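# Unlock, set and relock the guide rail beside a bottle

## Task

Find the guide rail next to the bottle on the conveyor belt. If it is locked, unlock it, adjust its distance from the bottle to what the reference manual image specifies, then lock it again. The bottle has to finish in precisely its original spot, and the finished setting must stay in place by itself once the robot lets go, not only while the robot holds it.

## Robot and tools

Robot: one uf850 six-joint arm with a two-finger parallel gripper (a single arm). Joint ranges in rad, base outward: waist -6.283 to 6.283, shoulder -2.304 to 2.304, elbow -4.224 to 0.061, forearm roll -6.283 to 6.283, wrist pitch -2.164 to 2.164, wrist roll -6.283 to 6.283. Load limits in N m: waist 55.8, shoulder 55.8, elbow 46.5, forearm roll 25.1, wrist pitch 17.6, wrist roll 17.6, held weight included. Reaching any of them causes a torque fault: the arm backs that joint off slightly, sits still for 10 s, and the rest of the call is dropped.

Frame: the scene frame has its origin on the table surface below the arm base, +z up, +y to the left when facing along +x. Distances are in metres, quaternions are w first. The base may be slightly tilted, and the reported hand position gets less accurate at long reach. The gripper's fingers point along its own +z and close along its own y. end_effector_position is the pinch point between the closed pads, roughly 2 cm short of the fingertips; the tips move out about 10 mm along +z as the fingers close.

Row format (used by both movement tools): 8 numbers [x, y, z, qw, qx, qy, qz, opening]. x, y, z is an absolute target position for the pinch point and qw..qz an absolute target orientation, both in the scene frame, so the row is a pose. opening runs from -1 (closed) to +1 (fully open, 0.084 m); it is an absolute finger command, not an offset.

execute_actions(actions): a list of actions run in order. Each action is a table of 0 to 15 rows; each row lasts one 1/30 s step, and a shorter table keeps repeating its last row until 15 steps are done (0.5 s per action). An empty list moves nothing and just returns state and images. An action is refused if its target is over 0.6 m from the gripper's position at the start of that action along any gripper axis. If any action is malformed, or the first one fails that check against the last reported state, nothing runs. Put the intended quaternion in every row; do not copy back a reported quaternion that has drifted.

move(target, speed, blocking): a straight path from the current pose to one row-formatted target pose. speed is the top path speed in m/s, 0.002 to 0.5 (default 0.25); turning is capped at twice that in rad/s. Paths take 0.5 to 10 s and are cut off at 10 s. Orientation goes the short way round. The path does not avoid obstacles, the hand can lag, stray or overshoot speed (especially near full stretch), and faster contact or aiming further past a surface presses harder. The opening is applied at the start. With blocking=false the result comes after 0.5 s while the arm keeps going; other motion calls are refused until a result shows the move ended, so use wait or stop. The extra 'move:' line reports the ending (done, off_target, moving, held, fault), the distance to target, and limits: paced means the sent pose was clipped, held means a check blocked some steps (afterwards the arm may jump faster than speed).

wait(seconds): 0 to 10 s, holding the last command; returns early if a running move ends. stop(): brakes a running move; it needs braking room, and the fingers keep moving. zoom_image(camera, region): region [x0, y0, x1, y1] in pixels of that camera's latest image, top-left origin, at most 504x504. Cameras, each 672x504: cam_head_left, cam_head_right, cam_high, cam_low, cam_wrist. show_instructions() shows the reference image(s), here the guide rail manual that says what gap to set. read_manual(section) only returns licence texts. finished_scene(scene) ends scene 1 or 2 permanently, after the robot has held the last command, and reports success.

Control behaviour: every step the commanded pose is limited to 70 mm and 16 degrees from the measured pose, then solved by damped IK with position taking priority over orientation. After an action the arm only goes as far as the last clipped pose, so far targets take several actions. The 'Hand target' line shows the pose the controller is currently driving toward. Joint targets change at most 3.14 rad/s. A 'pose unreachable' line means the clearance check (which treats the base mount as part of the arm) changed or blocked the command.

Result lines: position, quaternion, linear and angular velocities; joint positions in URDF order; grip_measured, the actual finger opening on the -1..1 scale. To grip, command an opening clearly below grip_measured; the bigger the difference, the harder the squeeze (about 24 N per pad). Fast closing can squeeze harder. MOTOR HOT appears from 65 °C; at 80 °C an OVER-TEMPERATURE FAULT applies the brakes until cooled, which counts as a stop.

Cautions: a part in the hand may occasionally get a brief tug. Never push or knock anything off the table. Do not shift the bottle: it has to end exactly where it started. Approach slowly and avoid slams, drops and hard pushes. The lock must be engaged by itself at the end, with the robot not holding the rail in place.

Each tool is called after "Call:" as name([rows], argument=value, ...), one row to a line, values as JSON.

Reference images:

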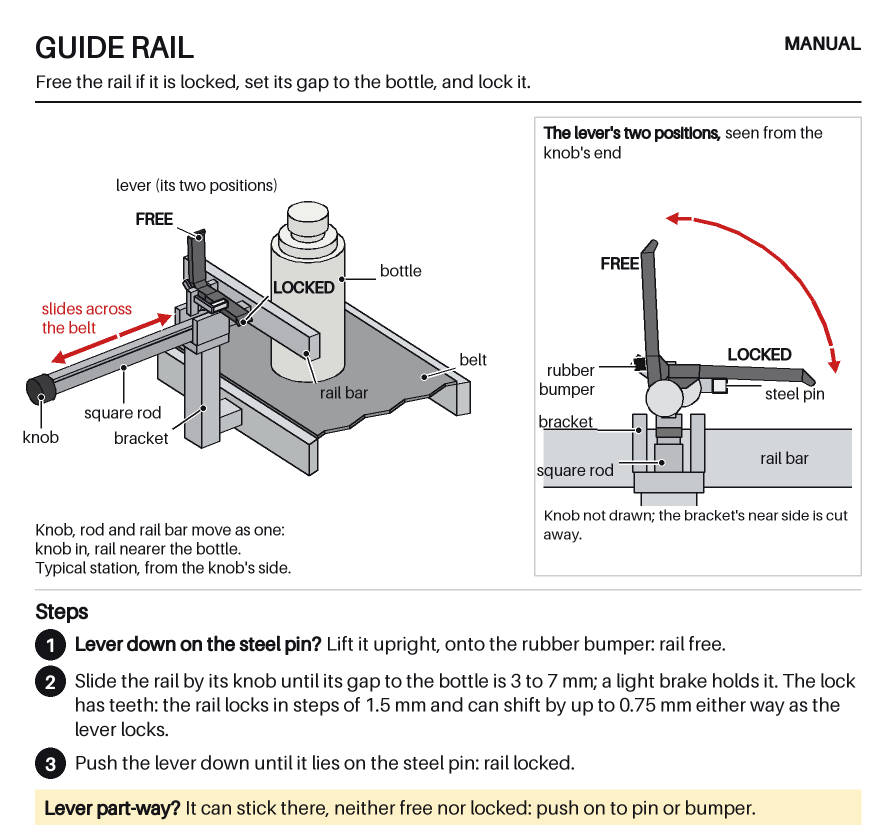

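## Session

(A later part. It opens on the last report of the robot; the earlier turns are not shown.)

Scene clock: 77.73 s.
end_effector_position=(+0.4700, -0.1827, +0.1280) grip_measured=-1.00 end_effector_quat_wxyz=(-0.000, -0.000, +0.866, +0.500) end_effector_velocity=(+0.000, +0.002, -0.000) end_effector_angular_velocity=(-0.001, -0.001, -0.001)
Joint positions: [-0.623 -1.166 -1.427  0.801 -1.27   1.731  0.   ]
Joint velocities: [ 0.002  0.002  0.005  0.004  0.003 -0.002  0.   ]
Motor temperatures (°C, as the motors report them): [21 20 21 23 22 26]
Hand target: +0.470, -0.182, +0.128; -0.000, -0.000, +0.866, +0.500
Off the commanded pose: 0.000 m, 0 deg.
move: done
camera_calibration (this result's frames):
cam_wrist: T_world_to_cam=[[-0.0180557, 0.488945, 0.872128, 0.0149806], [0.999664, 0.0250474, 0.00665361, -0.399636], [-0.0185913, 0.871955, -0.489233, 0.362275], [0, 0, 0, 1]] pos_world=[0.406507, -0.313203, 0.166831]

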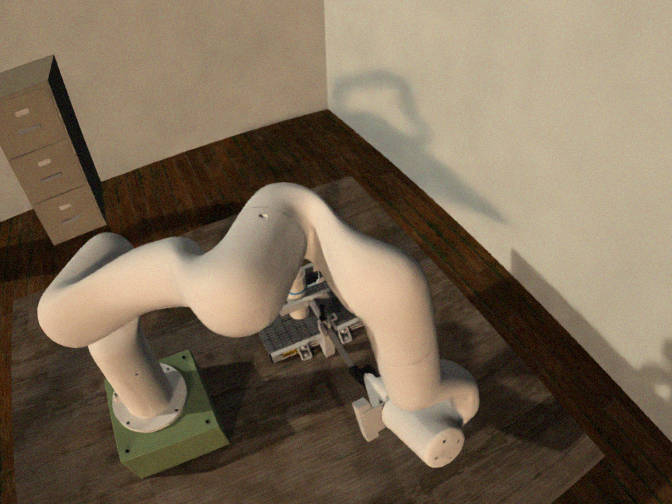

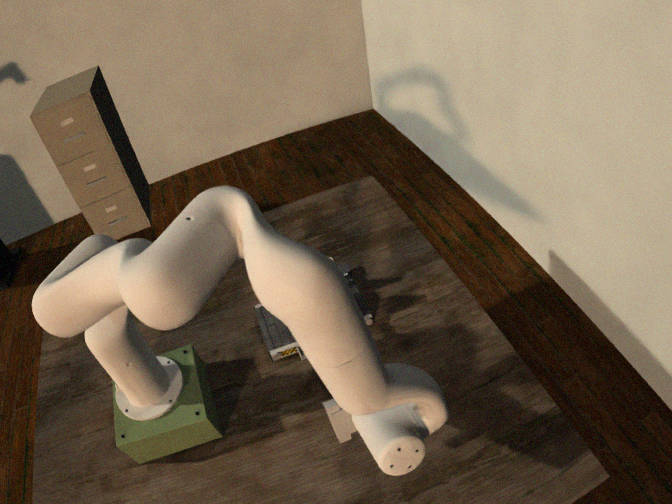

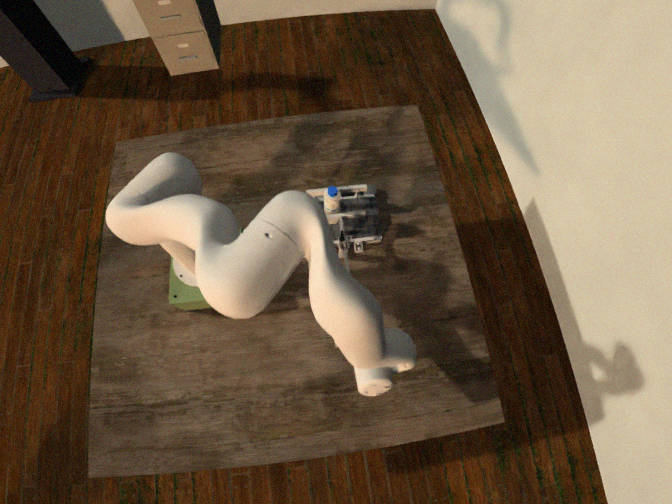

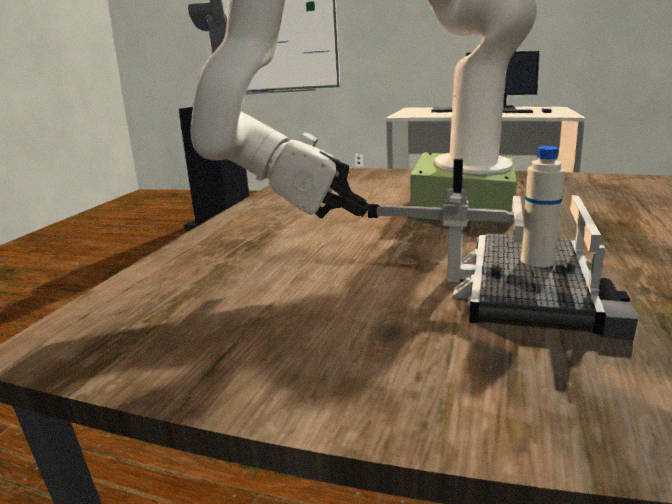

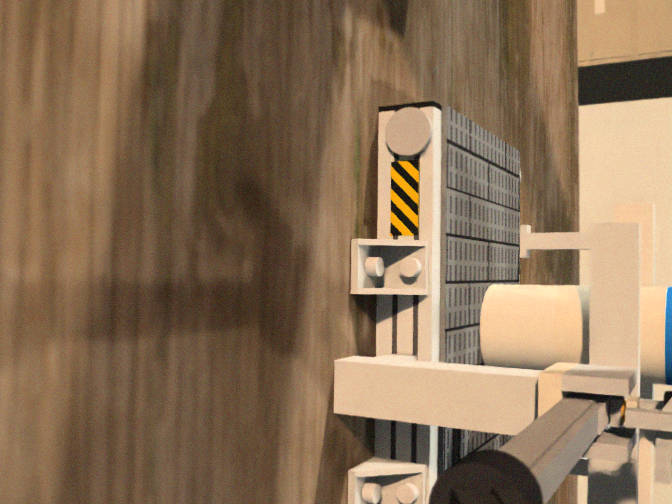

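Call:
move(target=[0.46,-0.2,0.17,0,0,0.866,0.5,-1])

Call:
move(target=[0.43,-0.024,0.2,0,0,0.866,0.5,-1], speed=0.3)

Call:
move(target=[0.485,-0.024,0.195,0,0,0.866,0.5,-1], speed=0.06)

Call:
move(target=[0.51,-0.024,0.175,0,0,0.866,0.5,-1], speed=0.05)

Call:
zoom_image(camera="cam_low", region=[400,130,560,250])

Scene clock: 86.00 s.
end_effector_position=(+0.4598, -0.1998, +0.1698) grip_measured=-1.00 end_effector_quat_wxyz=(-0.000, +0.000, +0.866, +0.500) end_effector_velocity=(-0.001, -0.001, +0.002) end_effector_angular_velocity=(-0.001, -0.001, +0.001)
Joint positions: [-0.659 -1.086 -1.394  0.759 -1.311  1.758  0.   ]
Joint velocities: [-0.002  0.004  0.001 -0.003 -0.002  0.001  0.   ]
Motor temperatures (°C, as the motors report them): [21 20 21 23 22 26]
Hand target: +0.460, -0.200, +0.170; +0.000, +0.000, +0.866, +0.500
Off the commanded pose: 0.000 m, 0 deg.
move: done
camera_calibration (this result's frames):
cam_wrist: T_world_to_cam=[[-0.0179254, 0.488863, 0.872176, -0.0134024], [0.999666, 0.0250035, 0.00653091, -0.38929], [-0.0186148, 0.872002, -0.489148, 0.39745], [0, 0, 0, 1]] pos_world=[0.396318, -0.330292, 0.208643]

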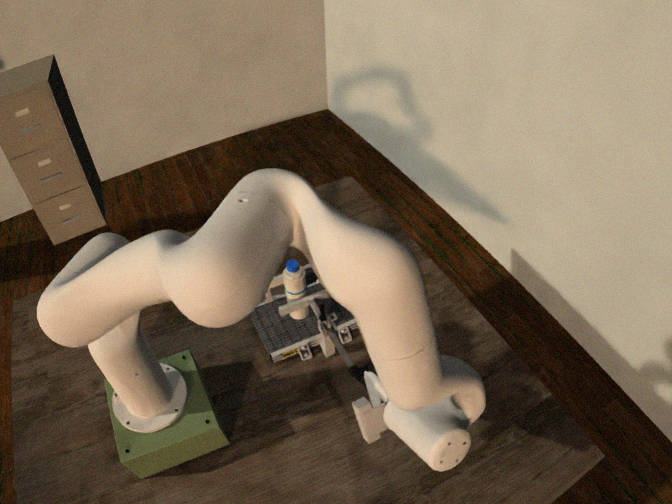

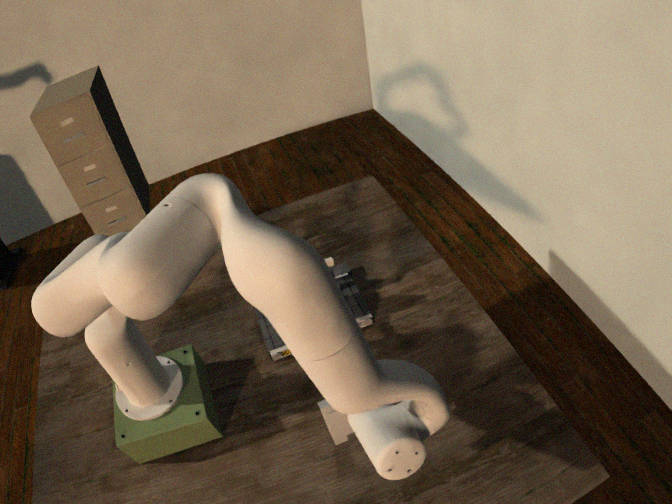

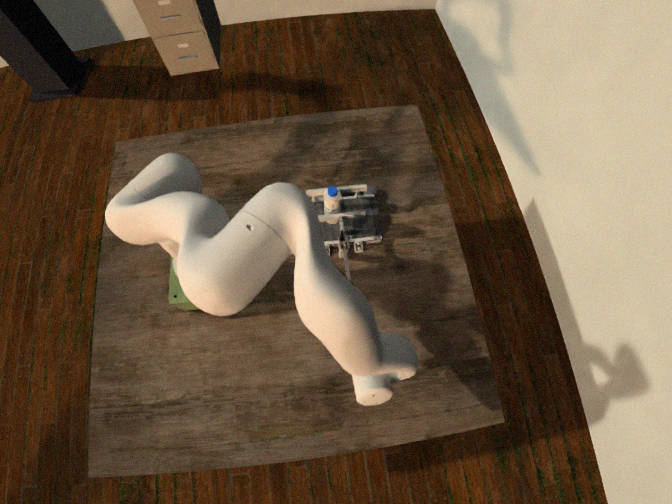

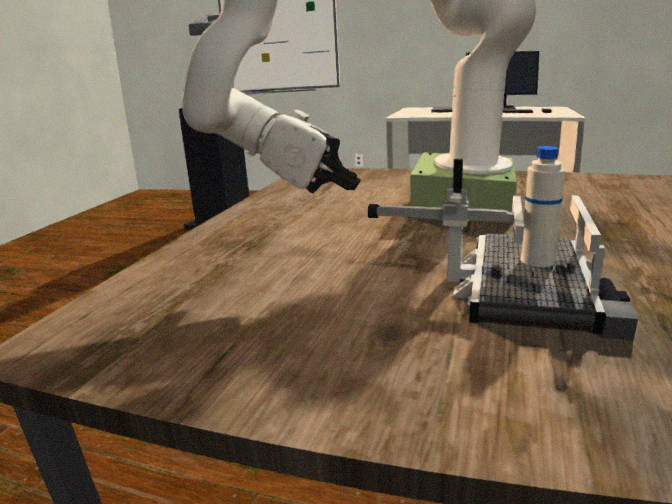

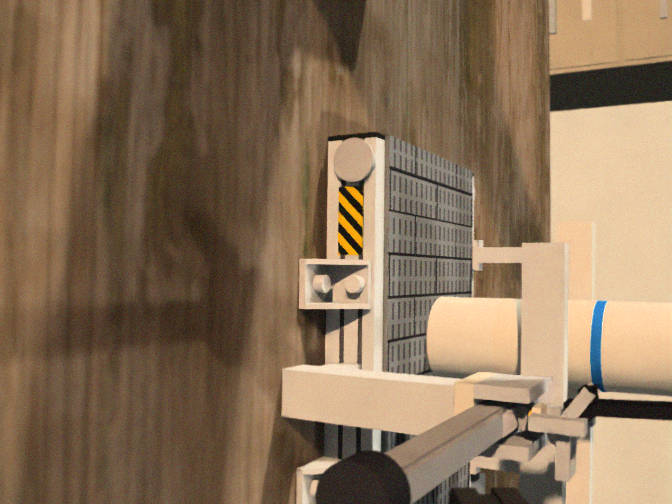

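Scene clock: 87.27 s.
end_effector_position=(+0.4306, -0.0240, +0.1996) grip_measured=-1.00 end_effector_quat_wxyz=(-0.000, -0.000, +0.866, +0.500) end_effector_velocity=(-0.000, +0.002, +0.000) end_effector_angular_velocity=(+0.001, -0.000, -0.001)
Joint positions: [-0.438 -0.831 -0.95   1.016 -1.156  1.635  0.   ]
Joint velocities: [ 0.003  0.002  0.004  0.005  0.001 -0.002  0.   ]
Motor temperatures (°C, as the motors report them): [21 20 21 23 22 26]
Hand target: +0.431, -0.024, +0.200; -0.000, -0.000, +0.866, +0.500
Off the commanded pose: 0.001 m, 0 deg.
move: done
camera_calibration (this result's frames):
cam_wrist: T_world_to_cam=[[-0.0181289, 0.48865, 0.872291, -0.125779], [0.999659, 0.025259, 0.00662616, -0.364623], [-0.0187953, 0.872114, -0.488942, 0.258177], [0, 0, 0, 1]] pos_world=[0.367071, -0.154488, 0.238365]

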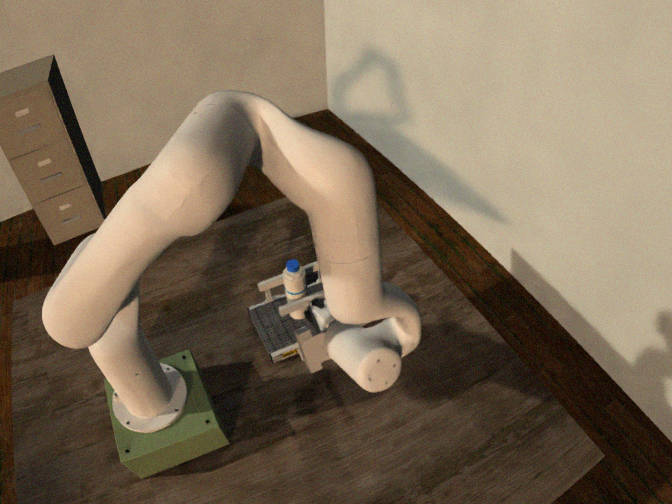

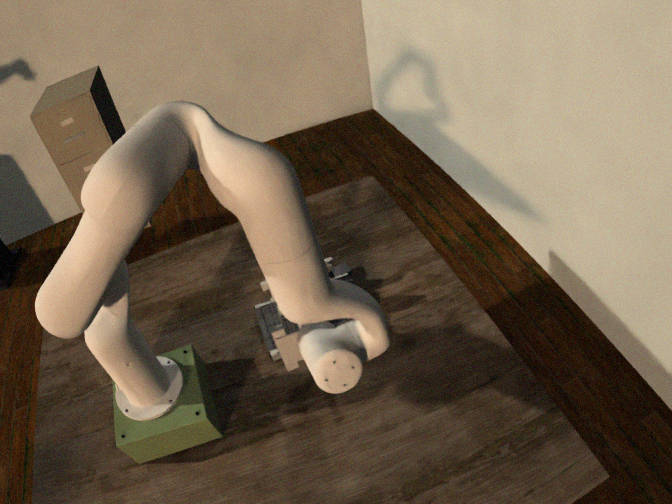

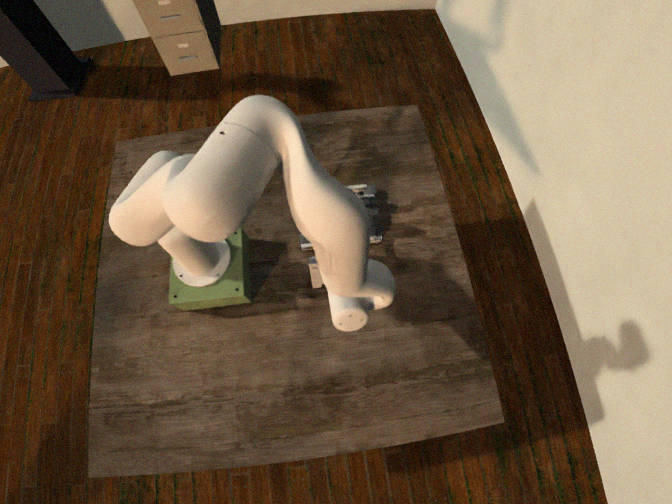

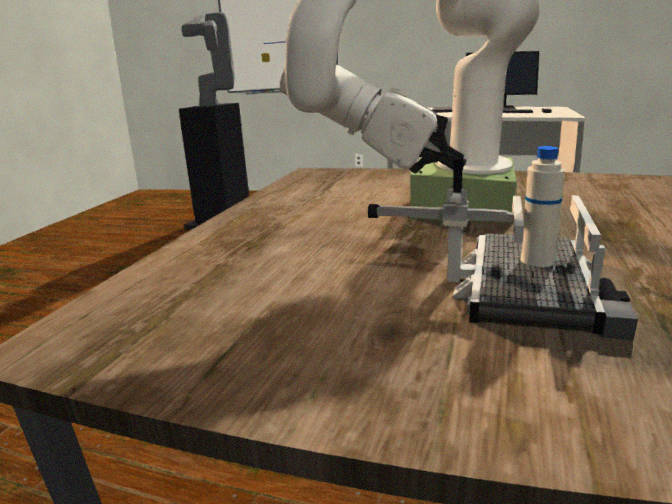

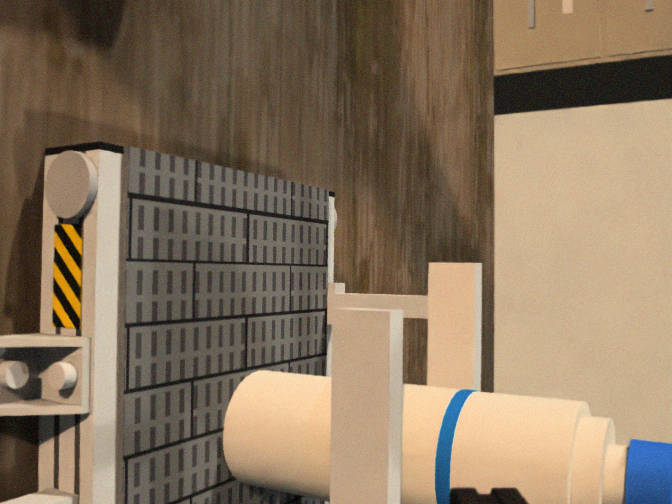

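Scene clock: 88.63 s.
end_effector_position=(+0.4845, -0.0237, +0.1956) grip_measured=-1.00 end_effector_quat_wxyz=(-0.000, -0.000, +0.865, +0.501) end_effector_velocity=(+0.004, -0.001, +0.001) end_effector_angular_velocity=(-0.002, -0.005, -0.002)
Joint positions: [-0.387 -0.895 -1.093  1.037 -1.192  1.713  0.   ]
Joint velocities: [ 0.001 -0.002 -0.008  0.003 -0.001  0.001  0.   ]
Motor temperatures (°C, as the motors report them): [21 20 21 23 22 26]
Hand target: +0.485, -0.024, +0.195; +0.000, +0.000, +0.866, +0.500
Off the commanded pose: 0.001 m, 0 deg.
move: done
camera_calibration (this result's frames):
cam_wrist: T_world_to_cam=[[-0.0179178, 0.486924, 0.87326, -0.121794], [0.999658, 0.0253794, 0.0063599, -0.418495], [-0.019066, 0.873075, -0.487212, 0.256794], [0, 0, 0, 1]] pos_world=[0.421065, -0.154275, 0.234133]

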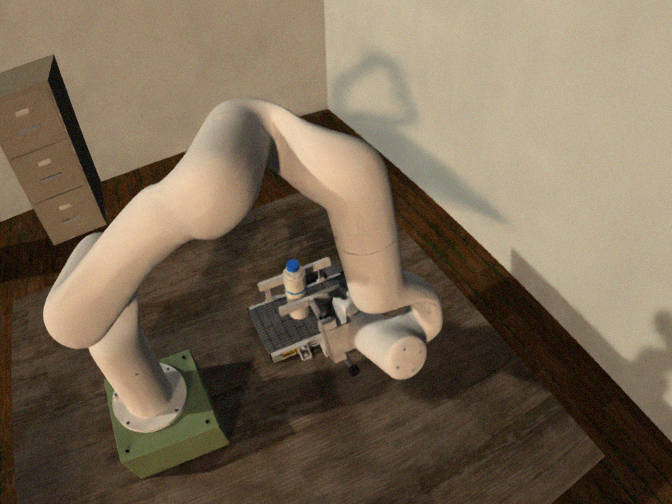

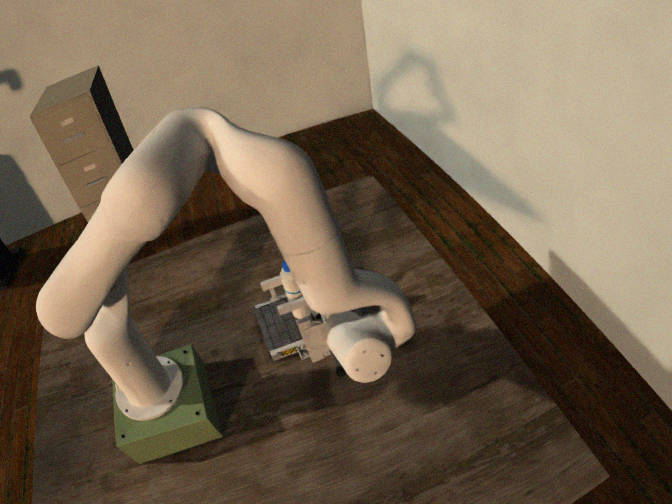

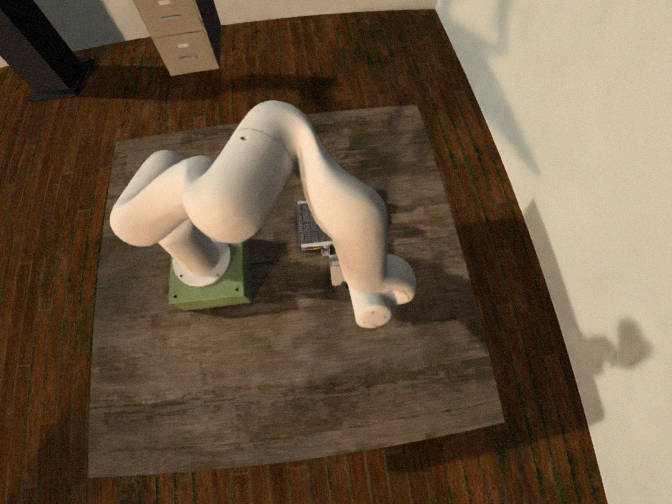

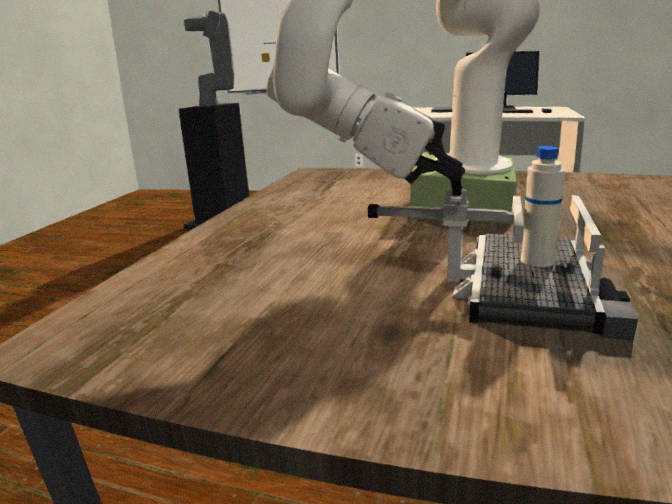

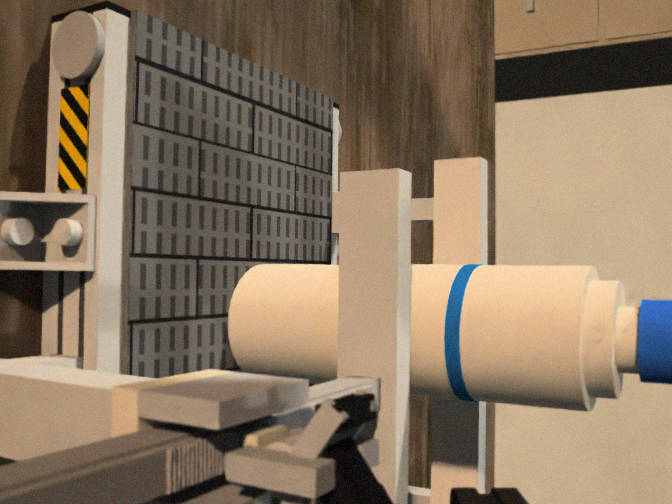

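Scene clock: 89.67 s.
end_effector_position=(+0.5101, -0.0243, +0.1752) grip_measured=-1.00 end_effector_quat_wxyz=(+0.000, +0.000, +0.866, +0.500) end_effector_velocity=(+0.001, +0.001, +0.000) end_effector_angular_velocity=(+0.006, +0.001, +0.002)
Joint positions: [-0.364 -0.966 -1.181  1.053 -1.193  1.73   0.   ]
Joint velocities: [ 0.001 -0.004 -0.006 -0.    -0.007  0.001  0.   ]
Motor temperatures (°C, as the motors report them): [21 20 21 23 22 26]
Hand target: +0.510, -0.024, +0.175; +0.000, +0.000, +0.866, +0.500
Off the commanded pose: 0.000 m, 0 deg.
move: done
camera_calibration (this result's frames):
cam_wrist: T_world_to_cam=[[-0.0183227, 0.489669, 0.871716, -0.102685], [0.999671, 0.0246085, 0.00718889, -0.444111], [-0.0179315, 0.871561, -0.489959, 0.247745], [0, 0, 0, 1]] pos_world=[0.446526, -0.154714, 0.21409]

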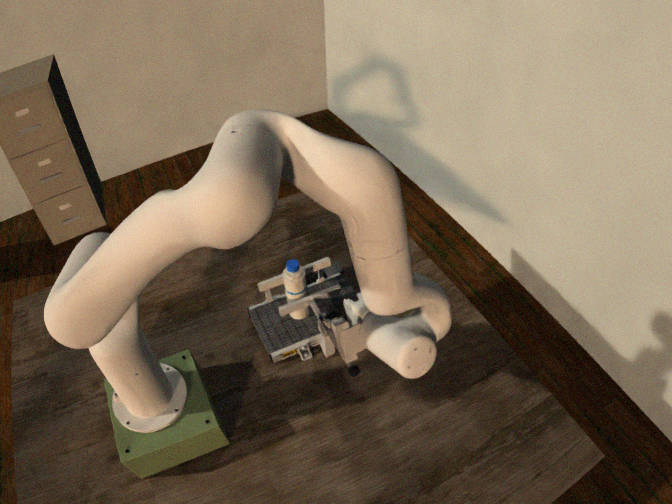

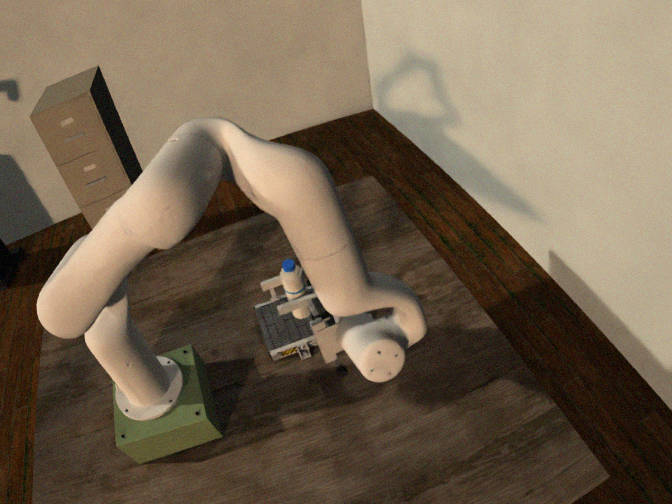

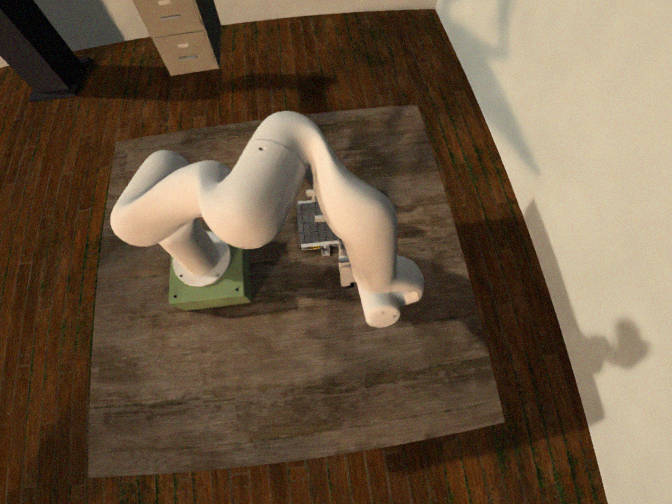

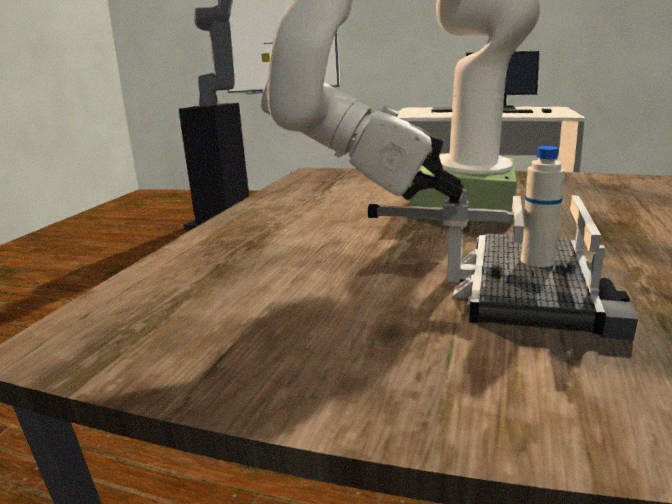

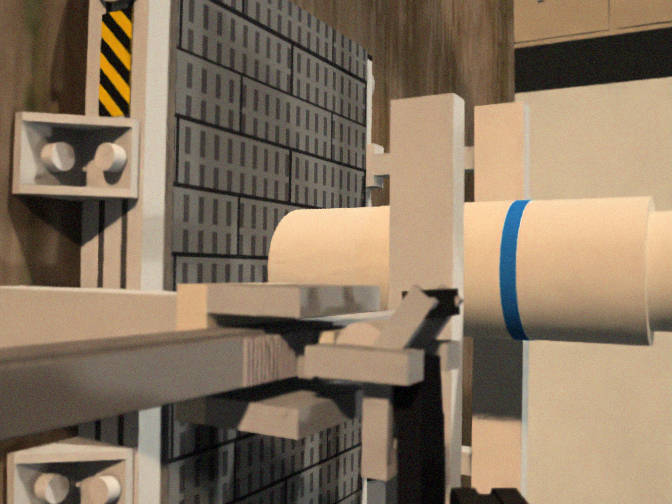

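Region (400, 130, 560, 250) of cam_low's 672x504 image, scaled by 3.150, with more detail than that image has; it fills the top 378 rows of this view, and the rest is white.

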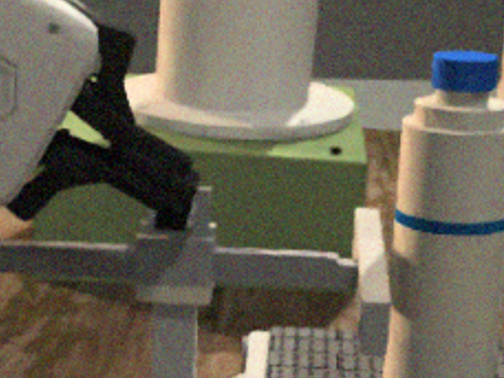

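Call:
move(target=[0.515,-0.024,0.167,0,0,0.866,0.5,-1], speed=0.02)

Call:
move(target=[0.535,-0.07,0.18,0,0,0.866,0.5,-1])

Scene clock: 92.53 s.
end_effector_position=(+0.5149, -0.0230, +0.1706) grip_measured=-1.00 end_effector_quat_wxyz=(-0.000, -0.001, +0.863, +0.505) end_effector_velocity=(+0.001, +0.002, -0.001) end_effector_angular_velocity=(+0.019, +0.003, +0.001)
Joint positions: [-0.36  -0.988 -1.203  1.058 -1.205  1.73   0.   ]
Joint velocities: [ 0.002 -0.014 -0.011  0.003 -0.018 -0.     0.   ]
Motor temperatures (°C, as the motors report them): [21 20 21 23 22 26]
Hand target: +0.515, -0.024, +0.167; -0.000, -0.000, +0.866, +0.500
Off the commanded pose: 0.004 m, 1 deg.
move: off_target
camera_calibration (this result's frames):
cam_wrist: T_world_to_cam=[[-0.0193412, 0.47888, 0.877668, -0.0999866], [0.999622, 0.0264267, 0.00760963, -0.448911], [-0.0195497, 0.877483, -0.47921, 0.243623], [0, 0, 0, 1]] pos_world=[0.45157, -0.15403, 0.207918]

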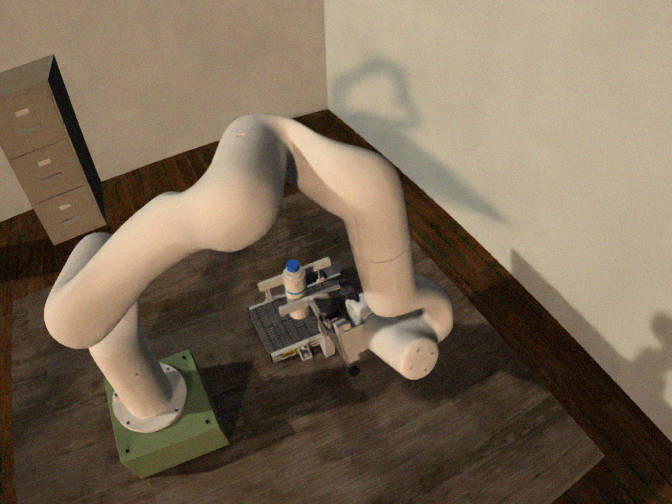

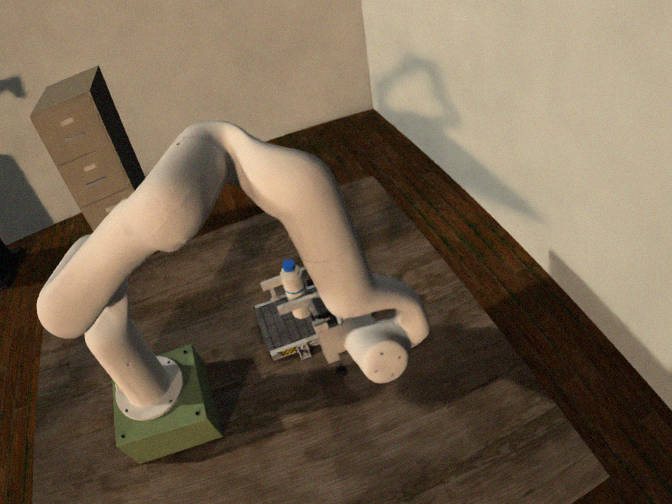

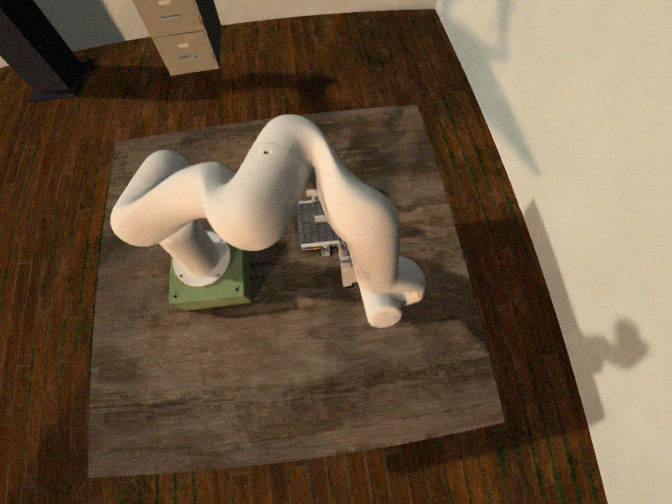

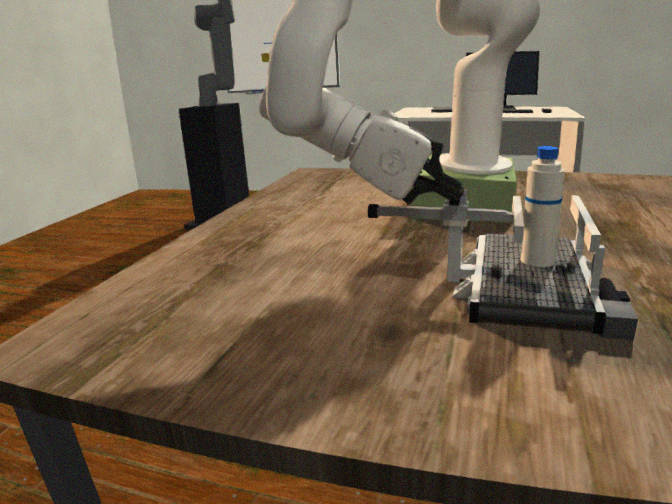

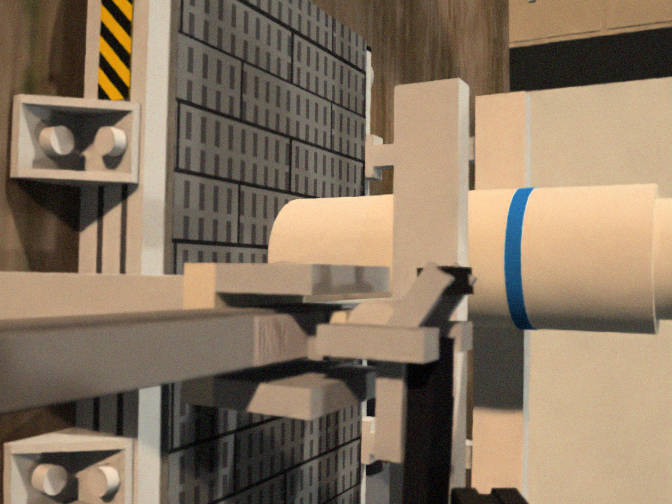

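Scene clock: 93.43 s.
end_effector_position=(+0.5347, -0.0698, +0.1801) grip_measured=-1.00 end_effector_quat_wxyz=(+0.000, +0.000, +0.866, +0.500) end_effector_velocity=(+0.001, -0.002, +0.001) end_effector_angular_velocity=(+0.000, -0.002, +0.002)
Joint positions: [-0.415 -1.02  -1.319  0.98  -1.249  1.799  0.   ]
Joint velocities: [-0.002 -0.002 -0.007 -0.004 -0.004  0.002  0.   ]
Motor temperatures (°C, as the motors report them): [21 20 21 23 23 26]
Hand target: +0.535, -0.070, +0.180; +0.000, +0.000, +0.866, +0.500
Off the commanded pose: 0.000 m, 0 deg.
move: done
camera_calibration (this result's frames):
cam_wrist: T_world_to_cam=[[-0.0179906, 0.488985, 0.872106, -0.0844909], [0.999668, 0.0248939, 0.00666418, -0.46747], [-0.0184515, 0.871937, -0.489271, 0.290497], [0, 0, 0, 1]] pos_world=[0.471155, -0.200343, 0.218932]

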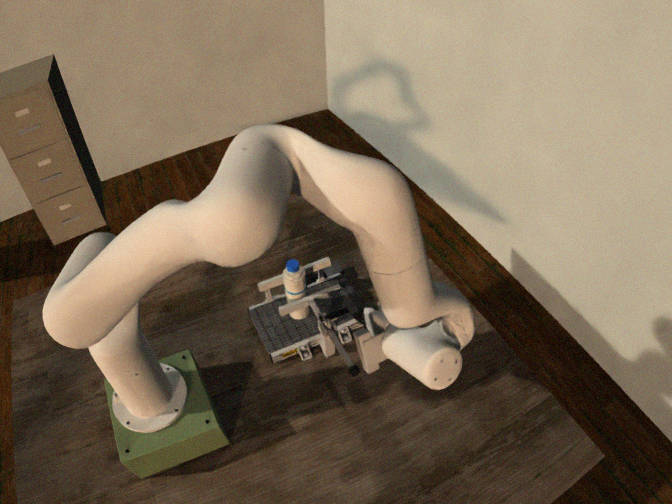

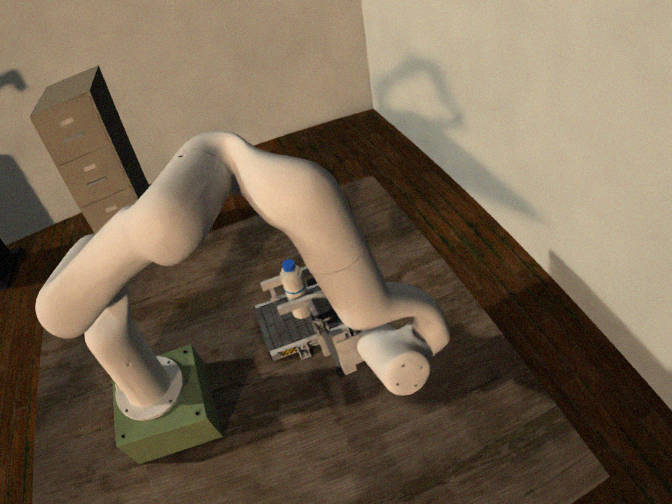

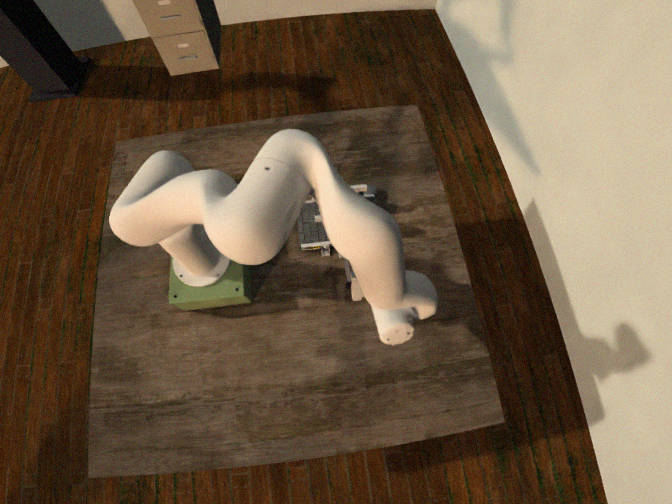

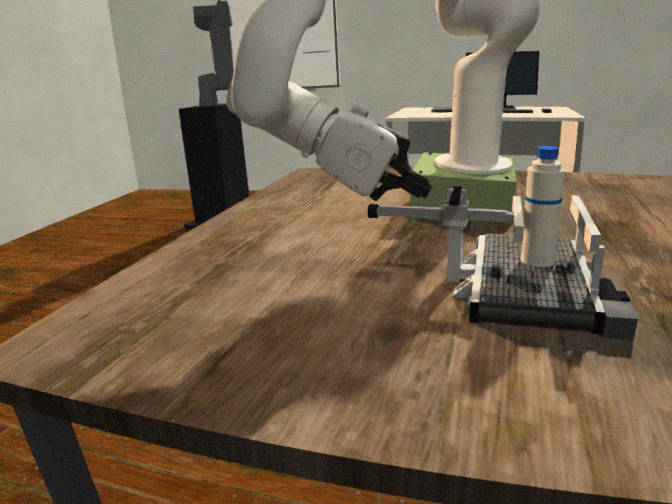

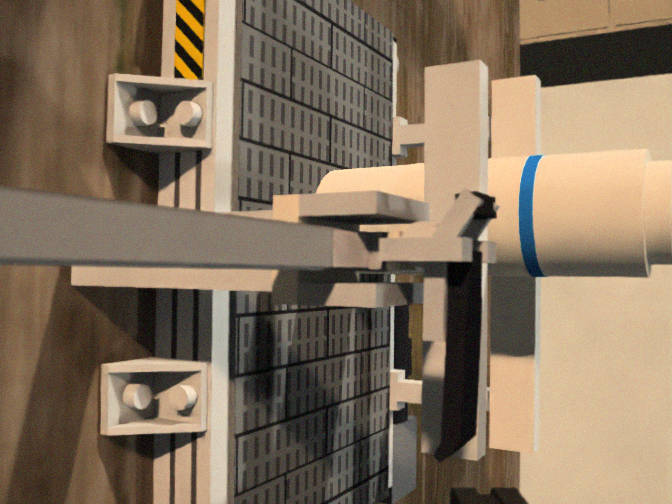

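Call:
zoom_image(camera="cam_low", region=[490,180,560,250])

Call:
zoom_image(camera="cam_head_left", region=[260,255,350,335])

Region (490, 180, 560, 250) of cam_low's 672x504 image, scaled by 7.200, with more detail than that image has.

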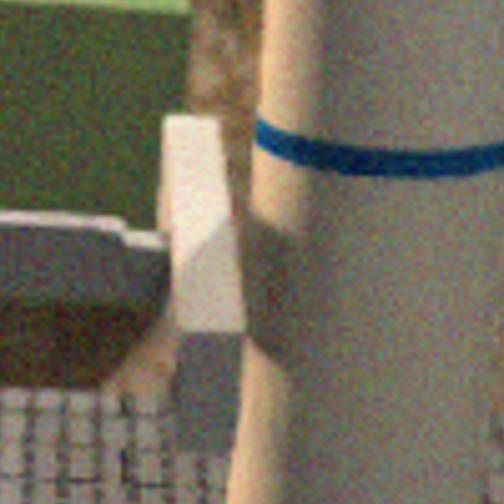

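Region (260, 255, 350, 335) of cam_head_left's 672x504 image, scaled by 5.600, with more detail than that image has.

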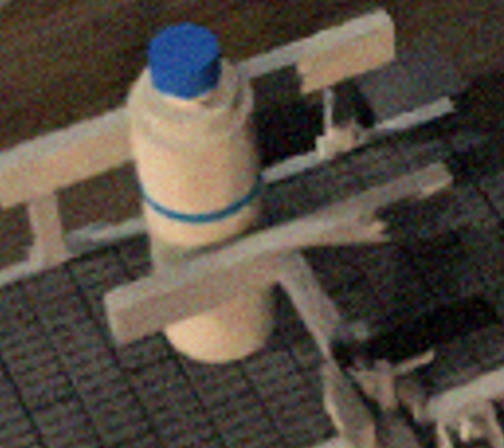

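Call:
finished_scene(scene=1)

The scene is finished: the task was done.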